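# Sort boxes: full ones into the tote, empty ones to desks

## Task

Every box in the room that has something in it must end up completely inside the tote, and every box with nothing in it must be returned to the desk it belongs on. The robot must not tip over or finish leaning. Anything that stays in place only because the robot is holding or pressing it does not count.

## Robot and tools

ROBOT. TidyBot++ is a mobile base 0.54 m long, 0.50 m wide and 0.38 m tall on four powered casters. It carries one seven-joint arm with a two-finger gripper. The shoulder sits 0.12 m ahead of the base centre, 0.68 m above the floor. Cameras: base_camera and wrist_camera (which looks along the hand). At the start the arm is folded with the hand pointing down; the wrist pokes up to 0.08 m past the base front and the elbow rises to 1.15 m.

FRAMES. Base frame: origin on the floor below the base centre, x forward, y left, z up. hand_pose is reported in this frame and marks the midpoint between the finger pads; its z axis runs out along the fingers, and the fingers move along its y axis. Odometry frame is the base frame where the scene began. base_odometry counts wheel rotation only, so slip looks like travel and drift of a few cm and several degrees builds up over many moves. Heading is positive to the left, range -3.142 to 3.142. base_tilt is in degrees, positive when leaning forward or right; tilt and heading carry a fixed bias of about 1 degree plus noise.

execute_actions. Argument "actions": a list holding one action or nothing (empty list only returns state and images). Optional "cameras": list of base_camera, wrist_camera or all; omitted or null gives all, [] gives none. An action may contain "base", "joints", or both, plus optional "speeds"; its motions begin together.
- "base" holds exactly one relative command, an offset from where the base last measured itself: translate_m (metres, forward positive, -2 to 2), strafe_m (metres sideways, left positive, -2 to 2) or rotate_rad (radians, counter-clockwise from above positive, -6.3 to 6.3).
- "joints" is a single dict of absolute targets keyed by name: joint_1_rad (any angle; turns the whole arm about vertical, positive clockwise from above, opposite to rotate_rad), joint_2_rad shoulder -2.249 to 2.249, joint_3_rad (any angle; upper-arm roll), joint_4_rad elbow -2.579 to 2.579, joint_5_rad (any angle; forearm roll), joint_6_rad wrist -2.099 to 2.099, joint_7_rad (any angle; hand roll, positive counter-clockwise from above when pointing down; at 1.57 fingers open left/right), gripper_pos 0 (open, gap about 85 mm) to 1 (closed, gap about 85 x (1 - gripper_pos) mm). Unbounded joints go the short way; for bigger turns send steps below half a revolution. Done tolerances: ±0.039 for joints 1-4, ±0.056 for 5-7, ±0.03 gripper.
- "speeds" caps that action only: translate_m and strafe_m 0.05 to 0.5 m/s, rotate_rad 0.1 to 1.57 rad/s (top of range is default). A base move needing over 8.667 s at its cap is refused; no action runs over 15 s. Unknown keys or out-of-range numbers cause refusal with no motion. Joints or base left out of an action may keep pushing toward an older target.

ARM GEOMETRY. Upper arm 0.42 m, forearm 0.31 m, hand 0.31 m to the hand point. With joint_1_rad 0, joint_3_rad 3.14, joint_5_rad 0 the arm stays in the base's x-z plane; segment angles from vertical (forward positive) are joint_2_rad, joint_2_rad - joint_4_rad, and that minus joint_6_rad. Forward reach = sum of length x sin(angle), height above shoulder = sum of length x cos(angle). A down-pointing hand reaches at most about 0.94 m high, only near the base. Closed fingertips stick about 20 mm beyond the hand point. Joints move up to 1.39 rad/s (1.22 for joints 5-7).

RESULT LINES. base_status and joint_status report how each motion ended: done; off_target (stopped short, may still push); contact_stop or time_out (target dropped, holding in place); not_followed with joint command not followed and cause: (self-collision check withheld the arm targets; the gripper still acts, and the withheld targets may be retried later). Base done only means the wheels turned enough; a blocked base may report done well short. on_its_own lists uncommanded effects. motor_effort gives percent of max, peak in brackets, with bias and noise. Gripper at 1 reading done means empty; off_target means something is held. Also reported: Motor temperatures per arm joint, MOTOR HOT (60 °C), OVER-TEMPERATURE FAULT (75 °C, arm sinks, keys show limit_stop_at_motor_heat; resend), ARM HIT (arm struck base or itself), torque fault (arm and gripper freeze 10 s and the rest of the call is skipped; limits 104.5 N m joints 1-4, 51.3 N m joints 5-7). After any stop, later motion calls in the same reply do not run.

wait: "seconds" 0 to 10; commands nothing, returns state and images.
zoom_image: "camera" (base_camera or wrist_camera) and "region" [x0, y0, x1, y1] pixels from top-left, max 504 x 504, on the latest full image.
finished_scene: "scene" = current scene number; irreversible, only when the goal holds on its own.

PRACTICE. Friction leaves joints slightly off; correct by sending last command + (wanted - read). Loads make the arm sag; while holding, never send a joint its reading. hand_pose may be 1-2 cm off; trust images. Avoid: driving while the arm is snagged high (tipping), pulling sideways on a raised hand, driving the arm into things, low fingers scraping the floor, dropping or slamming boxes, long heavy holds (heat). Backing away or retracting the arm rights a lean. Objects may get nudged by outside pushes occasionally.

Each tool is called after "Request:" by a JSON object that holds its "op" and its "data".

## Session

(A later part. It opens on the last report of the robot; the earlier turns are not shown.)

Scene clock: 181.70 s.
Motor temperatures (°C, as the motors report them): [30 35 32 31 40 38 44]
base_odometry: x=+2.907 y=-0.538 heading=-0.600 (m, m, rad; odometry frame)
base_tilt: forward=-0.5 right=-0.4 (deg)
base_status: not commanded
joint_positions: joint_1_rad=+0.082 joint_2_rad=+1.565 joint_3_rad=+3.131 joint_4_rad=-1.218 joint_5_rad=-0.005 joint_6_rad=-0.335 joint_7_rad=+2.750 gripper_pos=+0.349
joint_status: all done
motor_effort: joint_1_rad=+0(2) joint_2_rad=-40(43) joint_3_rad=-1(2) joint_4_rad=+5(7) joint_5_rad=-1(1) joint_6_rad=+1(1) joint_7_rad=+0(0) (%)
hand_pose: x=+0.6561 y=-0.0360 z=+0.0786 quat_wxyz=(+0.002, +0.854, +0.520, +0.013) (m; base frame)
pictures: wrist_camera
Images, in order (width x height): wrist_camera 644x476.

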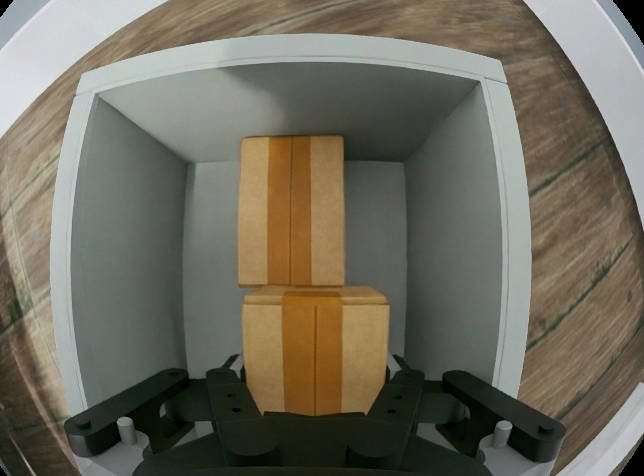

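Request:
{"op": "execute_actions", "data": {"actions": [{"joints":{"joint_2_rad":1.522,"joint_4_rad":-1.284}}]}}

Scene clock: 184.43 s.
Motor temperatures (°C, as the motors report them): [30 35 32 31 40 38 44]
base_odometry: x=+2.907 y=-0.538 heading=-0.600 (m, m, rad; odometry frame)
base_tilt: forward=-0.5 right=-0.4 (deg)
base_status: not commanded
joint_positions: joint_1_rad=+0.081 joint_2_rad=+1.543 joint_3_rad=+3.131 joint_4_rad=-1.268 joint_5_rad=-0.005 joint_6_rad=-0.334 joint_7_rad=+2.750 gripper_pos=+0.349
joint_status: all done
motor_effort: joint_1_rad=+1(2) joint_2_rad=-43(45) joint_3_rad=-1(1) joint_4_rad=+5(7) joint_5_rad=-1(0) joint_6_rad=+0(1) joint_7_rad=+1(0) (%)
hand_pose: x=+0.6395 y=-0.0344 z=+0.0850 quat_wxyz=(-0.006, +0.854, +0.520, +0.002) (m; base frame)
pictures: base_camera, wrist_camera
Images, in order (width x height): base_camera 644x364, wrist_camera 644x476.

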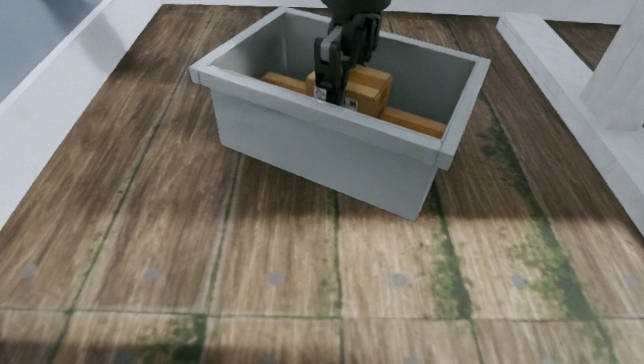

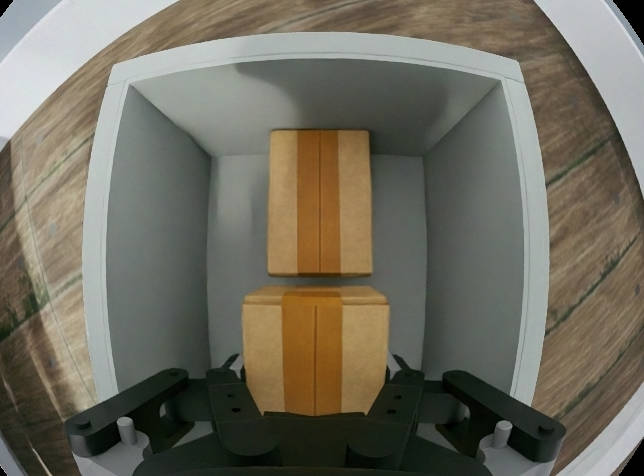

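Request:
{"op": "zoom_image", "data": {"camera": "base_camera", "region": [280, 40, 480, 170]}}

Region (280, 40, 480, 170) of base_camera's 644x364 image, scaled by 2.520; it fills the top 328 rows of this view, and the rest is white.

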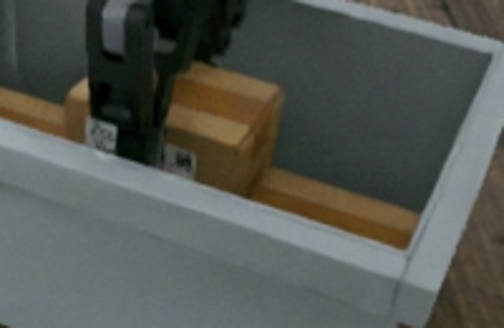

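Request:
{"op": "execute_actions", "data": {"actions": [{"joints":{"joint_1_rad":0.064,"joint_2_rad":1.533,"joint_4_rad":-1.25}}]}}

Scene clock: 188.67 s.
Motor temperatures (°C, as the motors report them): [30 35 32 31 40 38 44]
base_odometry: x=+2.907 y=-0.538 heading=-0.600 (m, m, rad; odometry frame)
base_tilt: forward=-0.5 right=-0.5 (deg)
base_status: not commanded
joint_positions: joint_1_rad=+0.076 joint_2_rad=+1.544 joint_3_rad=+3.131 joint_4_rad=-1.261 joint_5_rad=-0.005 joint_6_rad=-0.334 joint_7_rad=+2.750 gripper_pos=+0.349
joint_status: all done
motor_effort: joint_1_rad=+1(0) joint_2_rad=-43(44) joint_3_rad=-2(1) joint_4_rad=+5(6) joint_5_rad=-1(1) joint_6_rad=+0(1) joint_7_rad=+1(0) (%)
hand_pose: x=+0.6432 y=-0.0318 z=+0.0854 quat_wxyz=(-0.004, +0.853, +0.522, +0.004) (m; base frame)
pictures: base_camera, wrist_camera
Images, in order (width x height): base_camera 644x364, wrist_camera 644x476.

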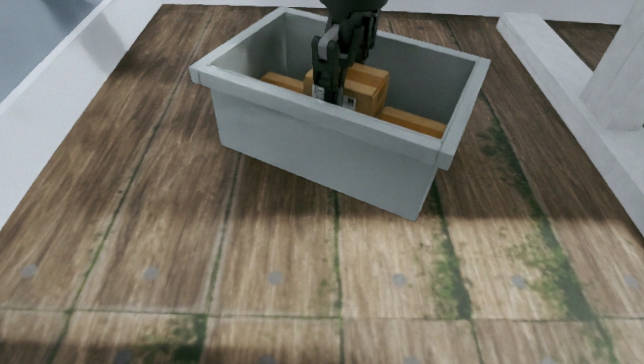

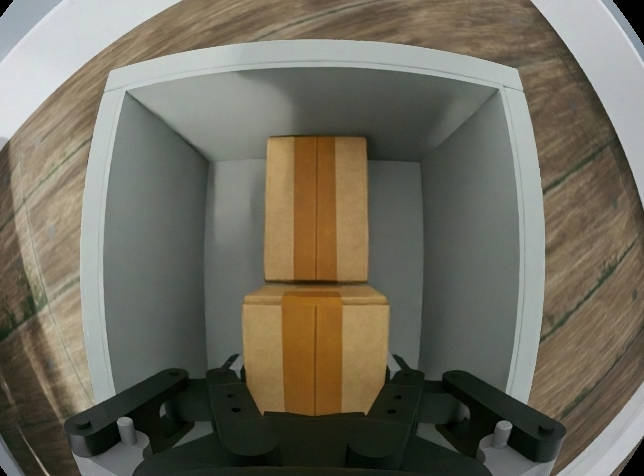

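Request:
{"op": "zoom_image", "data": {"camera": "base_camera", "region": [330, 60, 430, 140]}}

Region (330, 60, 430, 140) of base_camera's 644x364 image, scaled by 5.040; it fills the top 403 rows of this view, and the rest is white.

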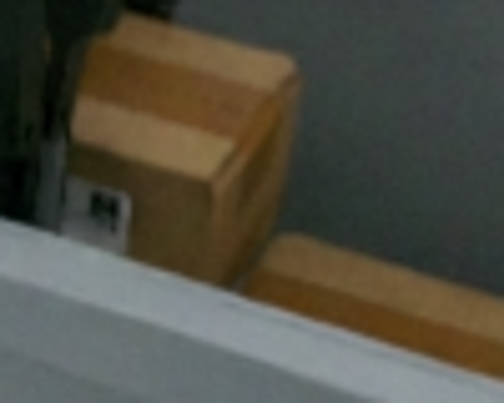

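Request:
{"op": "execute_actions", "data": {"actions": [{"joints":{"joint_2_rad":1.565,"joint_4_rad":-1.214}}], "cameras": ["wrist_camera"]}}

Scene clock: 191.03 s.
Motor temperatures (°C, as the motors report them): [30 35 32 31 40 38 44]
base_odometry: x=+2.907 y=-0.538 heading=-0.600 (m, m, rad; odometry frame)
base_tilt: forward=-0.5 right=-0.4 (deg)
base_status: not commanded
joint_positions: joint_1_rad=+0.076 joint_2_rad=+1.562 joint_3_rad=+3.131 joint_4_rad=-1.234 joint_5_rad=-0.005 joint_6_rad=-0.334 joint_7_rad=+2.751 gripper_pos=+0.349
joint_status: all done
motor_effort: joint_1_rad=+0(0) joint_2_rad=-40(43) joint_3_rad=-1(1) joint_4_rad=+5(7) joint_5_rad=-1(0) joint_6_rad=+0(3) joint_7_rad=+0(0) (%)
hand_pose: x=+0.6489 y=-0.0320 z=+0.0785 quat_wxyz=(-0.001, +0.852, +0.523, +0.008) (m; base frame)
pictures: wrist_camera
Images, in order (width x height): wrist_camera 644x476.

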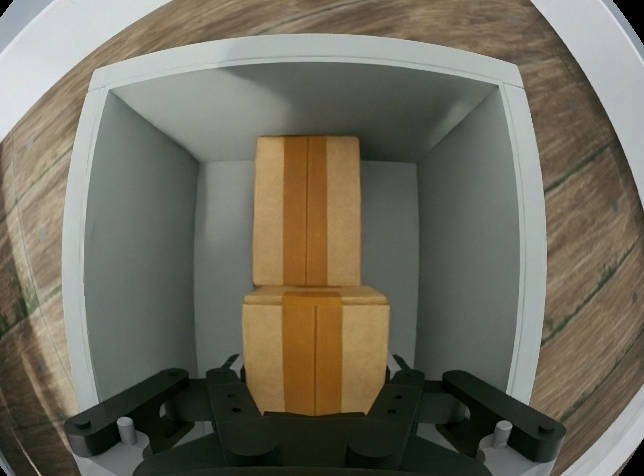

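Request:
{"op": "execute_actions", "data": {"actions": [{"joints":{"joint_1_rad":0.097}}], "cameras": ["wrist_camera"]}}

Scene clock: 192.37 s.
Motor temperatures (°C, as the motors report them): [30 35 32 31 40 38 44]
base_odometry: x=+2.907 y=-0.538 heading=-0.600 (m, m, rad; odometry frame)
base_tilt: forward=-0.5 right=-0.4 (deg)
base_status: not commanded
joint_positions: joint_1_rad=+0.083 joint_2_rad=+1.562 joint_3_rad=+3.127 joint_4_rad=-1.233 joint_5_rad=-0.005 joint_6_rad=-0.334 joint_7_rad=+2.751 gripper_pos=+0.349
joint_status: all done
motor_effort: joint_1_rad=+2(3) joint_2_rad=-42(42) joint_3_rad=+1(2) joint_4_rad=+4(6) joint_5_rad=+0(1) joint_6_rad=-1(1) joint_7_rad=+1(0) (%)
hand_pose: x=+0.6491 y=-0.0334 z=+0.0786 quat_wxyz=(-0.003, +0.854, +0.519, +0.010) (m; base frame)
pictures: wrist_camera
Images, in order (width x height): wrist_camera 644x476.

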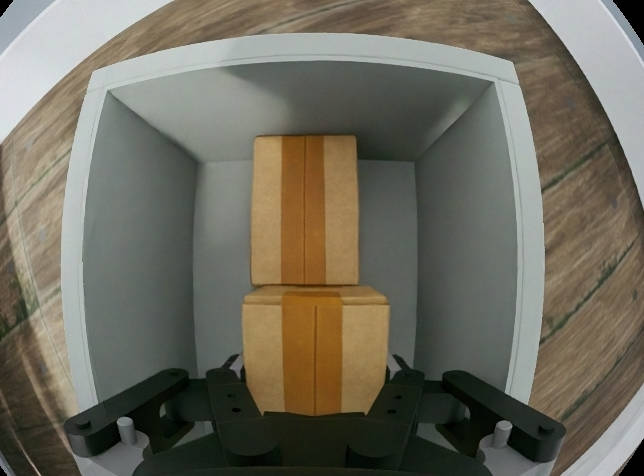

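Request:
{"op": "execute_actions", "data": {"actions": [{"joints":{"joint_3_rad":3.153}}]}}

Scene clock: 193.77 s.
Motor temperatures (°C, as the motors report them): [30 35 32 31 40 38 44]
base_odometry: x=+2.907 y=-0.538 heading=-0.600 (m, m, rad; odometry frame)
base_tilt: forward=-0.5 right=-0.5 (deg)
base_status: not commanded
joint_positions: joint_1_rad=+0.083 joint_2_rad=+1.562 joint_3_rad=+3.129 joint_4_rad=-1.233 joint_5_rad=-0.005 joint_6_rad=-0.334 joint_7_rad=+2.751 gripper_pos=+0.349
joint_status: all done
motor_effort: joint_1_rad=+2(5) joint_2_rad=-43(42) joint_3_rad=+1(2) joint_4_rad=+5(5) joint_5_rad=+0(1) joint_6_rad=+0(1) joint_7_rad=+0(0) (%)
hand_pose: x=+0.6491 y=-0.0346 z=+0.0786 quat_wxyz=(-0.002, +0.854, +0.519, +0.009) (m; base frame)
pictures: base_camera, wrist_camera
Images, in order (width x height): base_camera 644x364, wrist_camera 644x476.

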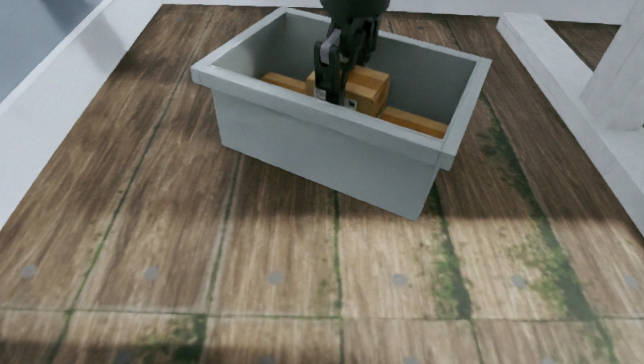

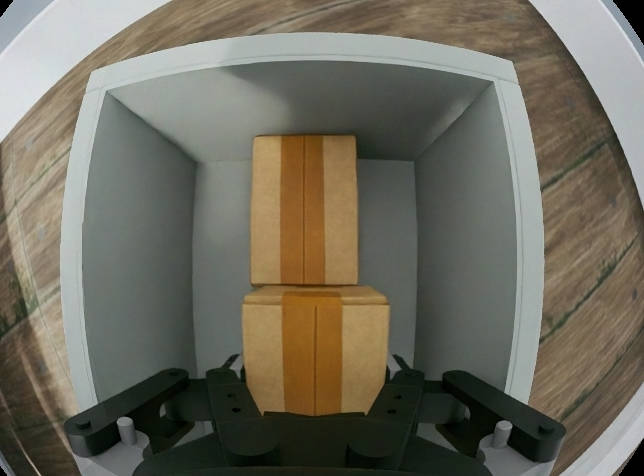

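Request:
{"op": "execute_actions", "data": {"actions": [{"joints":{"joint_2_rad":1.59,"joint_4_rad":-1.20}}]}}

Scene clock: 195.73 s.
Motor temperatures (°C, as the motors report them): [30 35 32 31 40 38 44]
base_odometry: x=+2.907 y=-0.538 heading=-0.600 (m, m, rad; odometry frame)
base_tilt: forward=-0.5 right=-0.4 (deg)
base_status: not commanded
joint_positions: joint_1_rad=+0.084 joint_2_rad=+1.564 joint_3_rad=+3.129 joint_4_rad=-1.230 joint_5_rad=-0.005 joint_6_rad=-0.334 joint_7_rad=+2.753 gripper_pos=+0.349
joint_status: all done
motor_effort: joint_1_rad=+1(3) joint_2_rad=-36(41) joint_3_rad=+1(2) joint_4_rad=+8(8) joint_5_rad=+0(1) joint_6_rad=+3(4) joint_7_rad=+0(0) (%)
hand_pose: x=+0.6498 y=-0.0349 z=+0.0778 quat_wxyz=(-0.002, +0.854, +0.520, +0.010) (m; base frame)
pictures: base_camera, wrist_camera
Images, in order (width x height): base_camera 644x364, wrist_camera 644x476.

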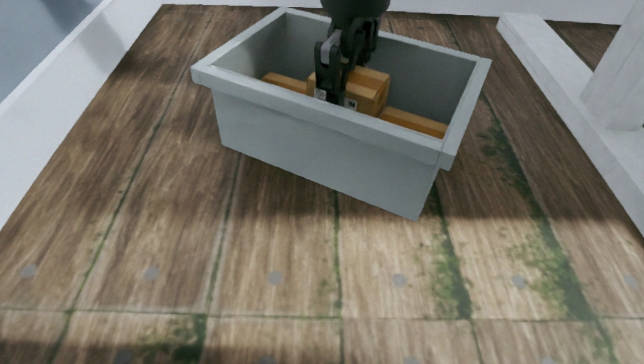

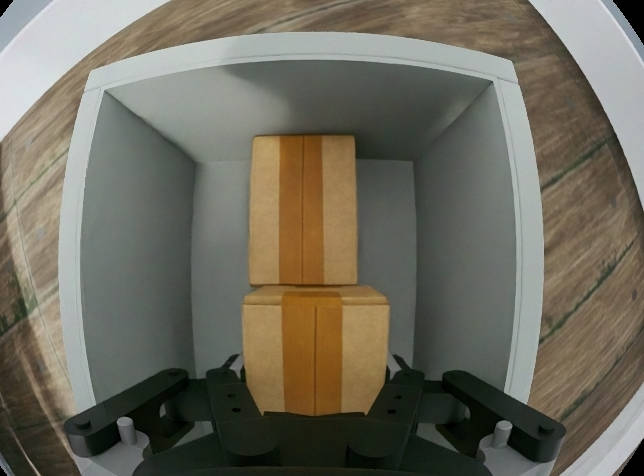

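Request:
{"op": "execute_actions", "data": {"actions": [{"joints":{"joint_2_rad":1.467,"joint_4_rad":-1.336}}], "cameras": []}}

Request:
{"op": "execute_actions", "data": {"actions": [{"joints":{"joint_7_rad":1.165}}]}}

Scene clock: 204.07 s.
Motor temperatures (°C, as the motors report them): [30 35 32 31 40 38 44]
base_odometry: x=+2.907 y=-0.538 heading=-0.600 (m, m, rad; odometry frame)
base_tilt: forward=-0.5 right=-0.4 (deg)
base_status: not commanded
joint_positions: joint_1_rad=+0.087 joint_2_rad=+1.481 joint_3_rad=+3.136 joint_4_rad=-1.320 joint_5_rad=-0.005 joint_6_rad=-0.331 joint_7_rad=+2.753 gripper_pos=+0.349
joint_status: all done
motor_effort: joint_1_rad=+0(3) joint_2_rad=-43(44) joint_3_rad=-1(3) joint_4_rad=+5(9) joint_5_rad=+0(0) joint_6_rad=+0(4) joint_7_rad=+0(0) (%)
hand_pose: x=+0.6448 y=-0.0405 z=+0.1121 quat_wxyz=(+0.000, +0.855, +0.519, +0.006) (m; base frame)
pictures: none
No camera images: the call's "cameras" was empty. Leave "cameras" out to get every camera's image.

Scene clock: 205.87 s.
Motor temperatures (°C, as the motors report them): [30 35 32 31 40 38 44]
base_odometry: x=+2.907 y=-0.538 heading=-0.600 (m, m, rad; odometry frame)
base_tilt: forward=-0.6 right=-0.5 (deg)
base_status: not commanded
joint_positions: joint_1_rad=+0.087 joint_2_rad=+1.481 joint_3_rad=+3.136 joint_4_rad=-1.320 joint_5_rad=-0.005 joint_6_rad=-0.331 joint_7_rad=+1.174 gripper_pos=+0.349
joint_status: all done
motor_effort: joint_1_rad=+1(0) joint_2_rad=-43(42) joint_3_rad=+0(1) joint_4_rad=+6(5) joint_5_rad=+0(1) joint_6_rad=+0(0) joint_7_rad=+0(0) (%)
hand_pose: x=+0.6448 y=-0.0405 z=+0.1121 quat_wxyz=(-0.004, +0.970, -0.241, +0.004) (m; base frame)
pictures: base_camera, wrist_camera
Images, in order (width x height): base_camera 644x364, wrist_camera 644x476.

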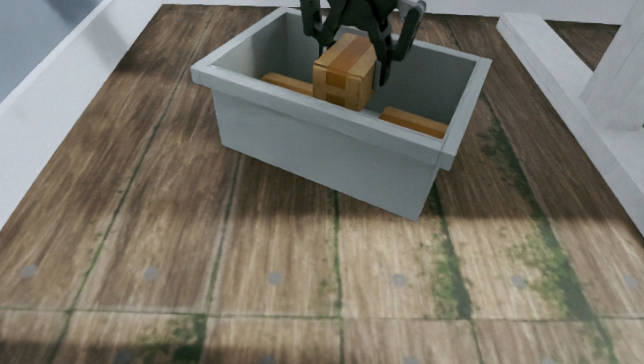

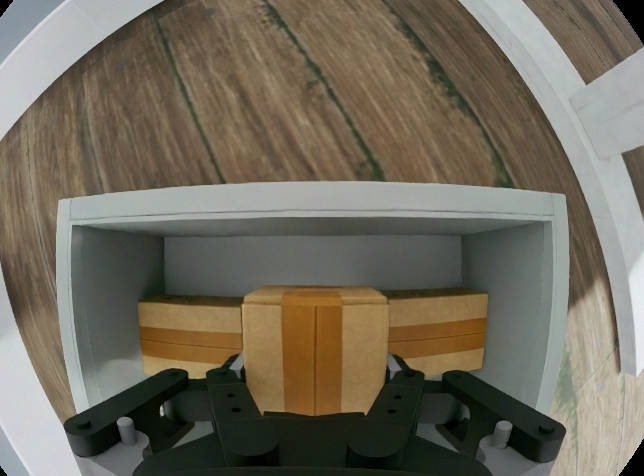

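Request:
{"op": "zoom_image", "data": {"camera": "base_camera", "region": [290, 0, 440, 125]}}

Region (290, 0, 440, 125) of base_camera's 644x364 image, scaled by 3.360.

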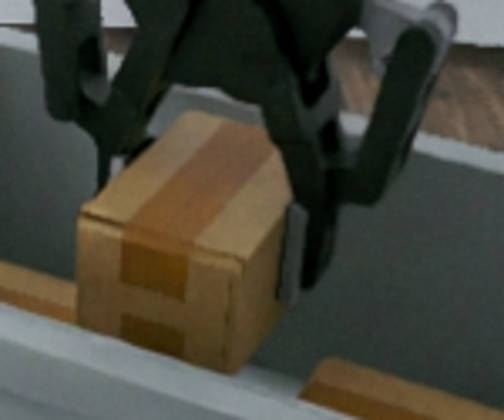

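Request:
{"op": "execute_actions", "data": {"actions": [{"joints":{"joint_2_rad":1.562,"joint_4_rad":-1.21}}]}}

Scene clock: 209.67 s.
Motor temperatures (°C, as the motors report them): [30 35 32 31 40 38 44]
base_odometry: x=+2.907 y=-0.538 heading=-0.600 (m, m, rad; odometry frame)
base_tilt: forward=-0.5 right=-0.5 (deg)
base_status: not commanded
joint_positions: joint_1_rad=+0.087 joint_2_rad=+1.571 joint_3_rad=+3.136 joint_4_rad=-1.232 joint_5_rad=-0.005 joint_6_rad=-0.331 joint_7_rad=+1.174 gripper_pos=+0.349
joint_status: all done
motor_effort: joint_1_rad=+1(0) joint_2_rad=-43(44) joint_3_rad=-1(0) joint_4_rad=+5(6) joint_5_rad=+0(0) joint_6_rad=+0(0) joint_7_rad=+0(0) (%)
hand_pose: x=+0.6450 y=-0.0406 z=+0.0742 quat_wxyz=(-0.004, +0.970, -0.242, +0.003) (m; base frame)
pictures: base_camera, wrist_camera
Images, in order (width x height): base_camera 644x364, wrist_camera 644x476.

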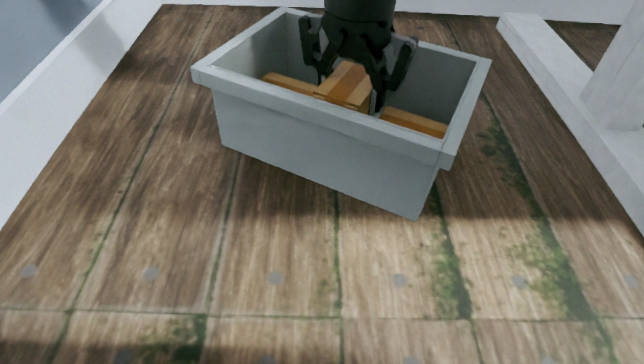

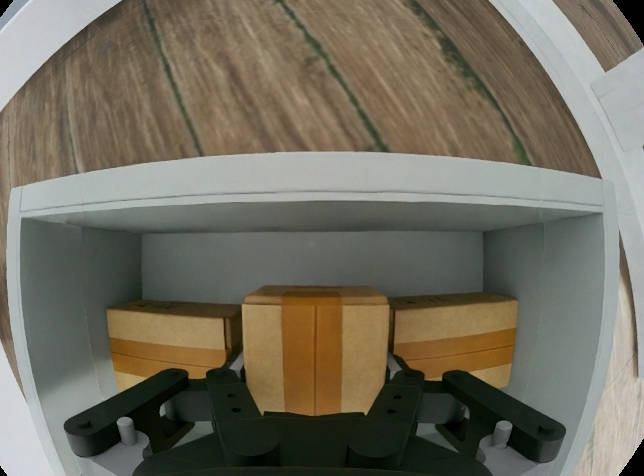

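Request:
{"op": "execute_actions", "data": {"actions": [{"joints":{"joint_1_rad":0.071,"joint_2_rad":1.645,"joint_4_rad":-1.124}}], "cameras": ["wrist_camera"]}}

Scene clock: 211.80 s.
Motor temperatures (°C, as the motors report them): [30 35 32 31 40 38 44]
base_odometry: x=+2.907 y=-0.538 heading=-0.600 (m, m, rad; odometry frame)
base_tilt: forward=-0.5 right=-0.4 (deg)
base_status: not commanded
joint_positions: joint_1_rad=+0.079 joint_2_rad=+1.650 joint_3_rad=+3.138 joint_4_rad=-1.146 joint_5_rad=-0.005 joint_6_rad=-0.331 joint_7_rad=+1.174 gripper_pos=+0.349
joint_status: all done
motor_effort: joint_1_rad=+0(2) joint_2_rad=-43(45) joint_3_rad=-1(2) joint_4_rad=+6(7) joint_5_rad=+0(0) joint_6_rad=+0(1) joint_7_rad=+0(0) (%)
hand_pose: x=+0.6483 y=-0.0378 z=+0.0414 quat_wxyz=(-0.004, +0.971, -0.238, +0.007) (m; base frame)
pictures: wrist_camera
Images, in order (width x height): wrist_camera 644x476.

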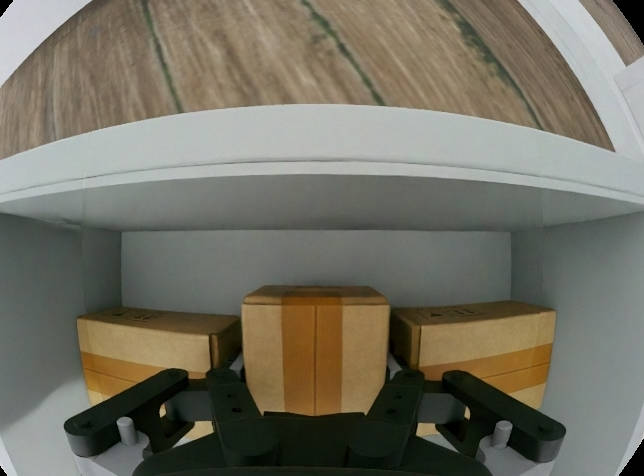

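Centered in the gap. Final lowering.

Request:
{"op": "execute_actions", "data": {"actions": [{"joints":{"joint_2_rad":1.665,"joint_4_rad":-1.108}}], "cameras": ["wrist_camera"]}}

Scene clock: 213.00 s.
Motor temperatures (°C, as the motors report them): [30 35 32 31 40 38 44]
base_odometry: x=+2.907 y=-0.538 heading=-0.600 (m, m, rad; odometry frame)
base_tilt: forward=-0.5 right=-0.4 (deg)
base_status: not commanded
joint_positions: joint_1_rad=+0.079 joint_2_rad=+1.665 joint_3_rad=+3.138 joint_4_rad=-1.130 joint_5_rad=-0.005 joint_6_rad=-0.331 joint_7_rad=+1.174 gripper_pos=+0.349
joint_status: all done
motor_effort: joint_1_rad=+1(2) joint_2_rad=-41(43) joint_3_rad=+0(1) joint_4_rad=+5(6) joint_5_rad=+0(1) joint_6_rad=+0(1) joint_7_rad=+0(0) (%)
hand_pose: x=+0.6482 y=-0.0378 z=+0.0354 quat_wxyz=(-0.004, +0.971, -0.238, +0.007) (m; base frame)
pictures: wrist_camera
Images, in order (width x height): wrist_camera 644x476.

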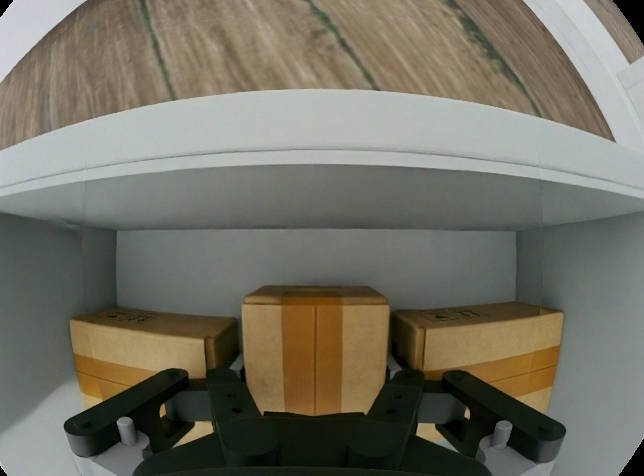

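Request:
{"op": "execute_actions", "data": {"actions": [{"joints":{"gripper_pos":0.285,"joint_2_rad":1.657,"joint_4_rad":-1.14}}], "cameras": ["wrist_camera"]}}

Scene clock: 214.30 s.
Motor temperatures (°C, as the motors report them): [30 35 32 31 40 38 44]
base_odometry: x=+2.907 y=-0.538 heading=-0.600 (m, m, rad; odometry frame)
base_tilt: forward=-0.5 right=-0.5 (deg)
base_status: not commanded
joint_positions: joint_1_rad=+0.077 joint_2_rad=+1.664 joint_3_rad=+3.138 joint_4_rad=-1.132 joint_5_rad=-0.005 joint_6_rad=-0.331 joint_7_rad=+1.174 gripper_pos=+0.302
joint_status: all done
motor_effort: joint_1_rad=+0(3) joint_2_rad=-42(44) joint_3_rad=+0(2) joint_4_rad=+5(6) joint_5_rad=+0(0) joint_6_rad=+0(1) joint_7_rad=+1(1) (%)
hand_pose: x=+0.6473 y=-0.0369 z=+0.0354 quat_wxyz=(-0.003, +0.972, -0.237, +0.007) (m; base frame)
pictures: wrist_camera
Images, in order (width x height): wrist_camera 644x476.

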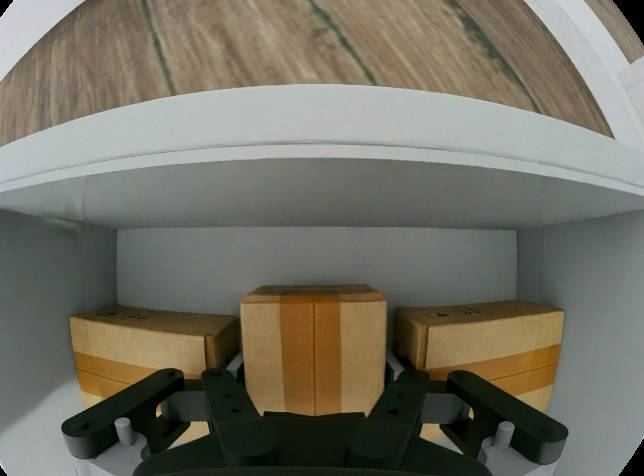

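Request:
{"op": "execute_actions", "data": {"actions": [{"joints":{"gripper_pos":0.318,"joint_2_rad":1.55,"joint_4_rad":-1.262}}], "cameras": ["wrist_camera"]}}

Scene clock: 215.83 s.
Motor temperatures (°C, as the motors report them): [30 35 32 31 40 38 44]
base_odometry: x=+2.907 y=-0.538 heading=-0.600 (m, m, rad; odometry frame)
base_tilt: forward=-0.5 right=-0.5 (deg)
base_status: not commanded
joint_positions: joint_1_rad=+0.077 joint_2_rad=+1.621 joint_3_rad=+3.138 joint_4_rad=-1.255 joint_5_rad=-0.005 joint_6_rad=-0.323 joint_7_rad=+1.174 gripper_pos=+0.319
joint_status: joint_2_rad off_target (ended at +1.621, target +1.550); the others done
motor_effort: joint_1_rad=+1(1) joint_2_rad=-50(50) joint_3_rad=-1(1) joint_4_rad=+6(6) joint_5_rad=+0(0) joint_6_rad=+0(3) joint_7_rad=+0(1) (%)
hand_pose: x=+0.6032 y=-0.0334 z=+0.0468 quat_wxyz=(+0.002, +0.971, -0.237, -0.028) (m; base frame)
pictures: wrist_camera
Images, in order (width x height): wrist_camera 644x476.

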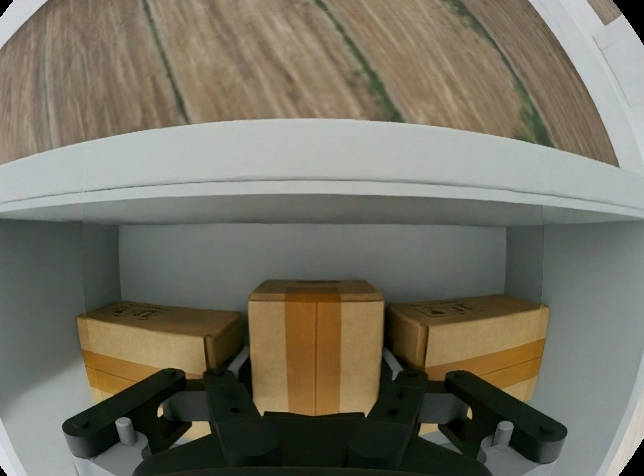

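Request:
{"op": "execute_actions", "data": {"actions": [{"joints":{"joint_2_rad":1.645,"joint_4_rad":-1.20}}]}}

Scene clock: 218.67 s.
Motor temperatures (°C, as the motors report them): [30 35 32 31 40 38 44]
base_odometry: x=+2.907 y=-0.538 heading=-0.600 (m, m, rad; odometry frame)
base_tilt: forward=-0.5 right=-0.5 (deg)
base_status: not commanded
joint_positions: joint_1_rad=+0.077 joint_2_rad=+1.639 joint_3_rad=+3.138 joint_4_rad=-1.231 joint_5_rad=-0.005 joint_6_rad=-0.323 joint_7_rad=+1.174 gripper_pos=+0.319
joint_status: all done
motor_effort: joint_1_rad=+0(0) joint_2_rad=-41(49) joint_3_rad=-1(2) joint_4_rad=+5(8) joint_5_rad=-1(1) joint_6_rad=+0(4) joint_7_rad=-1(1) (%)
hand_pose: x=+0.6065 y=-0.0338 z=+0.0397 quat_wxyz=(+0.002, +0.971, -0.237, -0.025) (m; base frame)
pictures: base_camera, wrist_camera
Images, in order (width x height): base_camera 644x364, wrist_camera 644x476.

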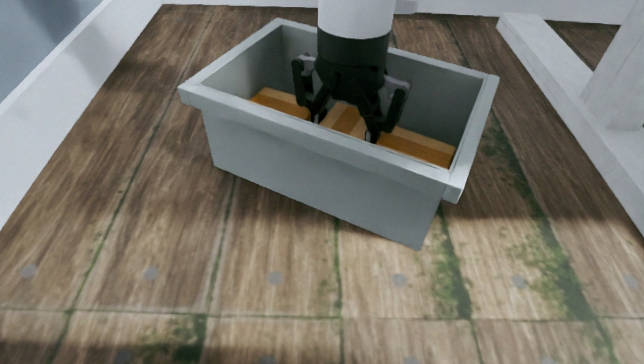

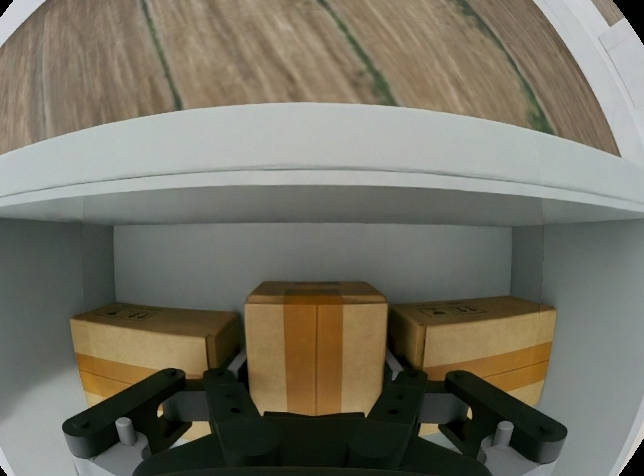

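Request:
{"op": "execute_actions", "data": {"actions": [{"joints":{"gripper_pos":0.333,"joint_2_rad":1.635,"joint_4_rad":-1.24}}], "cameras": []}}

Request:
{"op": "execute_actions", "data": {"actions": [{"joints":{"joint_2_rad":1.595,"joint_4_rad":-1.285}}], "cameras": ["wrist_camera"]}}

Scene clock: 220.40 s.
Motor temperatures (°C, as the motors report them): [30 35 32 31 40 38 44]
base_odometry: x=+2.907 y=-0.538 heading=-0.600 (m, m, rad; odometry frame)
base_tilt: forward=-0.5 right=-0.5 (deg)
base_status: not commanded
joint_positions: joint_1_rad=+0.076 joint_2_rad=+1.638 joint_3_rad=+3.139 joint_4_rad=-1.231 joint_5_rad=-0.005 joint_6_rad=-0.323 joint_7_rad=+1.174 gripper_pos=+0.330
joint_status: all done
motor_effort: joint_1_rad=+1(1) joint_2_rad=-40(40) joint_3_rad=+0(2) joint_4_rad=+4(8) joint_5_rad=+0(1) joint_6_rad=+0(3) joint_7_rad=+0(0) (%)
hand_pose: x=+0.6069 y=-0.0341 z=+0.0401 quat_wxyz=(+0.002, +0.971, -0.237, -0.025) (m; base frame)
pictures: none
No camera images: the call's "cameras" was empty. Leave "cameras" out to get every camera's image.

Scene clock: 221.13 s.
Motor temperatures (°C, as the motors report them): [30 35 32 31 40 38 44]
base_odometry: x=+2.907 y=-0.538 heading=-0.600 (m, m, rad; odometry frame)
base_tilt: forward=-0.5 right=-0.4 (deg)
base_status: not commanded
joint_positions: joint_1_rad=+0.074 joint_2_rad=+1.608 joint_3_rad=+3.140 joint_4_rad=-1.264 joint_5_rad=-0.005 joint_6_rad=-0.323 joint_7_rad=+1.174 gripper_pos=+0.330
joint_status: all done
motor_effort: joint_1_rad=+1(3) joint_2_rad=-41(42) joint_3_rad=-1(2) joint_4_rad=+4(4) joint_5_rad=+0(1) joint_6_rad=-1(2) joint_7_rad=+0(0) (%)
hand_pose: x=+0.6056 y=-0.0334 z=+0.0524 quat_wxyz=(+0.003, +0.972, -0.235, -0.026) (m; base frame)
pictures: wrist_camera
Images, in order (width x height): wrist_camera 644x476.

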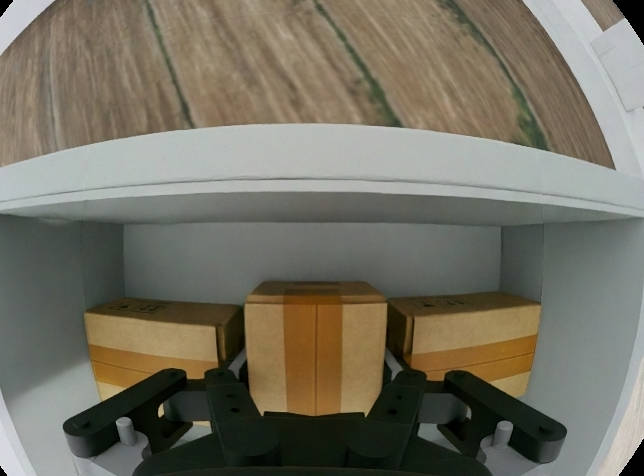

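Request:
{"op": "execute_actions", "data": {"actions": [{"joints":{"joint_2_rad":1.632,"joint_4_rad":-1.215}}], "cameras": []}}

Request:
{"op": "execute_actions", "data": {"actions": [{"joints":{"gripper_pos":0.316,"joint_2_rad":1.628,"joint_4_rad":-1.245}}], "cameras": ["wrist_camera"]}}

Scene clock: 223.93 s.
Motor temperatures (°C, as the motors report them): [30 35 32 31 40 38 44]
base_odometry: x=+2.907 y=-0.538 heading=-0.600 (m, m, rad; odometry frame)
base_tilt: forward=-0.5 right=-0.4 (deg)
base_status: not commanded
joint_positions: joint_1_rad=+0.073 joint_2_rad=+1.633 joint_3_rad=+3.143 joint_4_rad=-1.233 joint_5_rad=-0.005 joint_6_rad=-0.323 joint_7_rad=+1.174 gripper_pos=+0.330
joint_status: all done
motor_effort: joint_1_rad=+1(1) joint_2_rad=-40(42) joint_3_rad=+0(3) joint_4_rad=+4(5) joint_5_rad=+0(1) joint_6_rad=-1(1) joint_7_rad=+0(0) (%)
hand_pose: x=+0.6087 y=-0.0350 z=+0.0422 quat_wxyz=(+0.004, +0.972, -0.235, -0.023) (m; base frame)
pictures: none
No camera images: the call's "cameras" was empty. Leave "cameras" out to get every camera's image.

Scene clock: 224.57 s.
Motor temperatures (°C, as the motors report them): [30 35 32 31 40 38 44]
base_odometry: x=+2.907 y=-0.538 heading=-0.600 (m, m, rad; odometry frame)
base_tilt: forward=-0.5 right=-0.5 (deg)
base_status: not commanded
joint_positions: joint_1_rad=+0.073 joint_2_rad=+1.633 joint_3_rad=+3.143 joint_4_rad=-1.233 joint_5_rad=-0.005 joint_6_rad=-0.322 joint_7_rad=+1.174 gripper_pos=+0.319
joint_status: all done
motor_effort: joint_1_rad=+0(2) joint_2_rad=-42(41) joint_3_rad=-1(1) joint_4_rad=+2(4) joint_5_rad=+0(0) joint_6_rad=-3(3) joint_7_rad=+0(0) (%)
hand_pose: x=+0.6087 y=-0.0348 z=+0.0422 quat_wxyz=(+0.004, +0.972, -0.235, -0.023) (m; base frame)
pictures: wrist_camera
Images, in order (width x height): wrist_camera 644x476.

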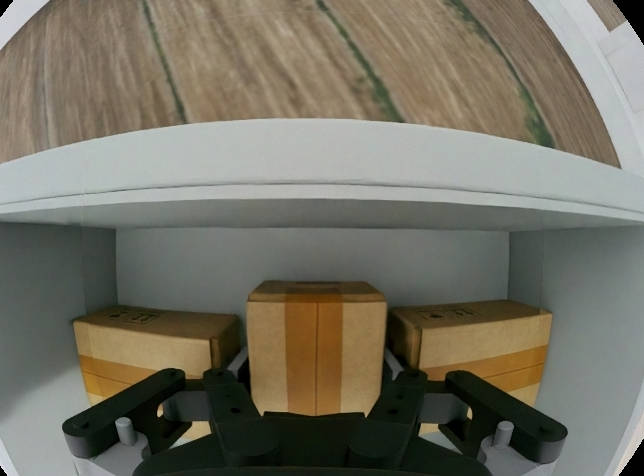

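Request:
{"op": "execute_actions", "data": {"actions": [{"joints":{"gripper_pos":0.322,"joint_2_rad":1.59,"joint_4_rad":-1.285}}], "cameras": ["wrist_camera"]}}

Scene clock: 226.03 s.
Motor temperatures (°C, as the motors report them): [30 35 32 31 40 38 44]
base_odometry: x=+2.907 y=-0.538 heading=-0.600 (m, m, rad; odometry frame)
base_tilt: forward=-0.5 right=-0.4 (deg)
base_status: not commanded
joint_positions: joint_1_rad=+0.072 joint_2_rad=+1.601 joint_3_rad=+3.145 joint_4_rad=-1.265 joint_5_rad=-0.005 joint_6_rad=-0.322 joint_7_rad=+1.174 gripper_pos=+0.322
joint_status: all done
motor_effort: joint_1_rad=+0(3) joint_2_rad=-40(42) joint_3_rad=-1(3) joint_4_rad=+4(4) joint_5_rad=-1(0) joint_6_rad=+0(3) joint_7_rad=+0(1) (%)
hand_pose: x=+0.6089 y=-0.0351 z=+0.0554 quat_wxyz=(+0.005, +0.972, -0.234, -0.023) (m; base frame)
pictures: wrist_camera
Images, in order (width x height): wrist_camera 644x476.

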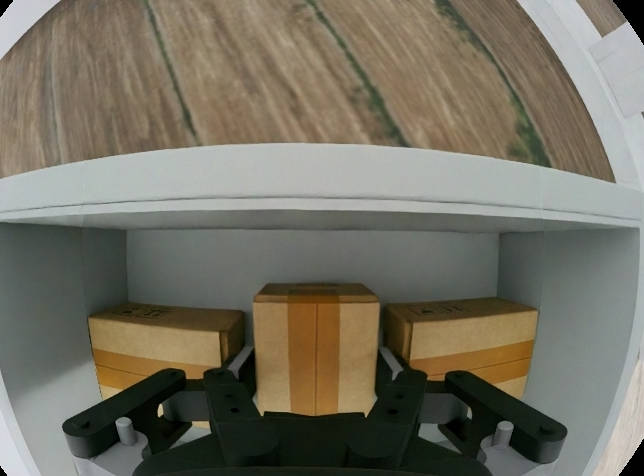

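Free now. Lift out.

Request:
{"op": "execute_actions", "data": {"actions": [{"joints":{"gripper_pos":0.31,"joint_2_rad":1.3,"joint_4_rad":-1.57}}]}}

Scene clock: 227.90 s.
Motor temperatures (°C, as the motors report them): [30 35 32 31 40 38 44]
base_odometry: x=+2.907 y=-0.538 heading=-0.600 (m, m, rad; odometry frame)
base_tilt: forward=-0.5 right=-0.4 (deg)
base_status: not commanded
joint_positions: joint_1_rad=+0.072 joint_2_rad=+1.299 joint_3_rad=+3.145 joint_4_rad=-1.544 joint_5_rad=-0.005 joint_6_rad=-0.322 joint_7_rad=+1.174 gripper_pos=+0.310
joint_status: all done
motor_effort: joint_1_rad=+1(2) joint_2_rad=-39(41) joint_3_rad=-1(4) joint_4_rad=+4(5) joint_5_rad=+0(1) joint_6_rad=+0(1) joint_7_rad=+0(0) (%)
hand_pose: x=+0.6078 y=-0.0354 z=+0.1829 quat_wxyz=(+0.003, +0.972, -0.235, -0.012) (m; base frame)
pictures: base_camera, wrist_camera
Images, in order (width x height): base_camera 644x364, wrist_camera 644x476.

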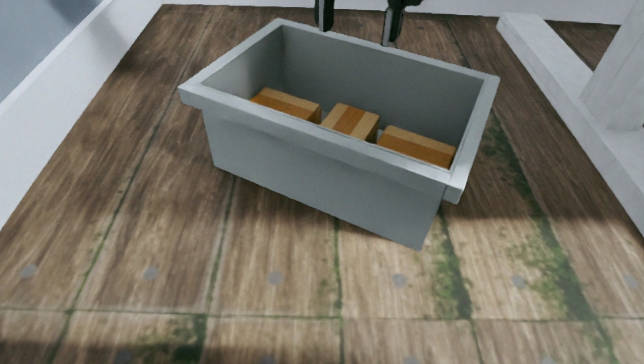

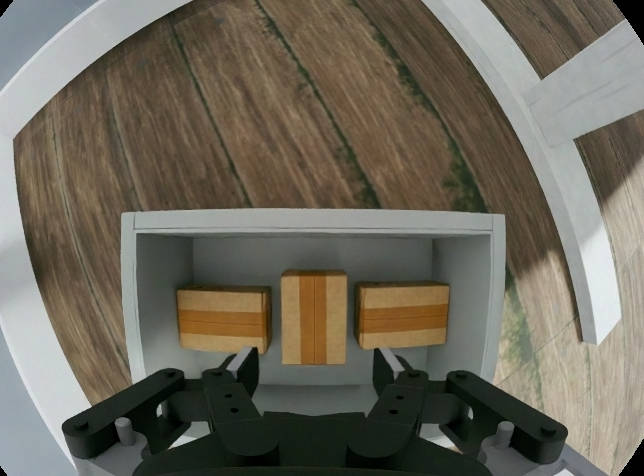

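Request:
{"op": "finished_scene", "data": {"scene": 2}}

The scene is finished: the task was done.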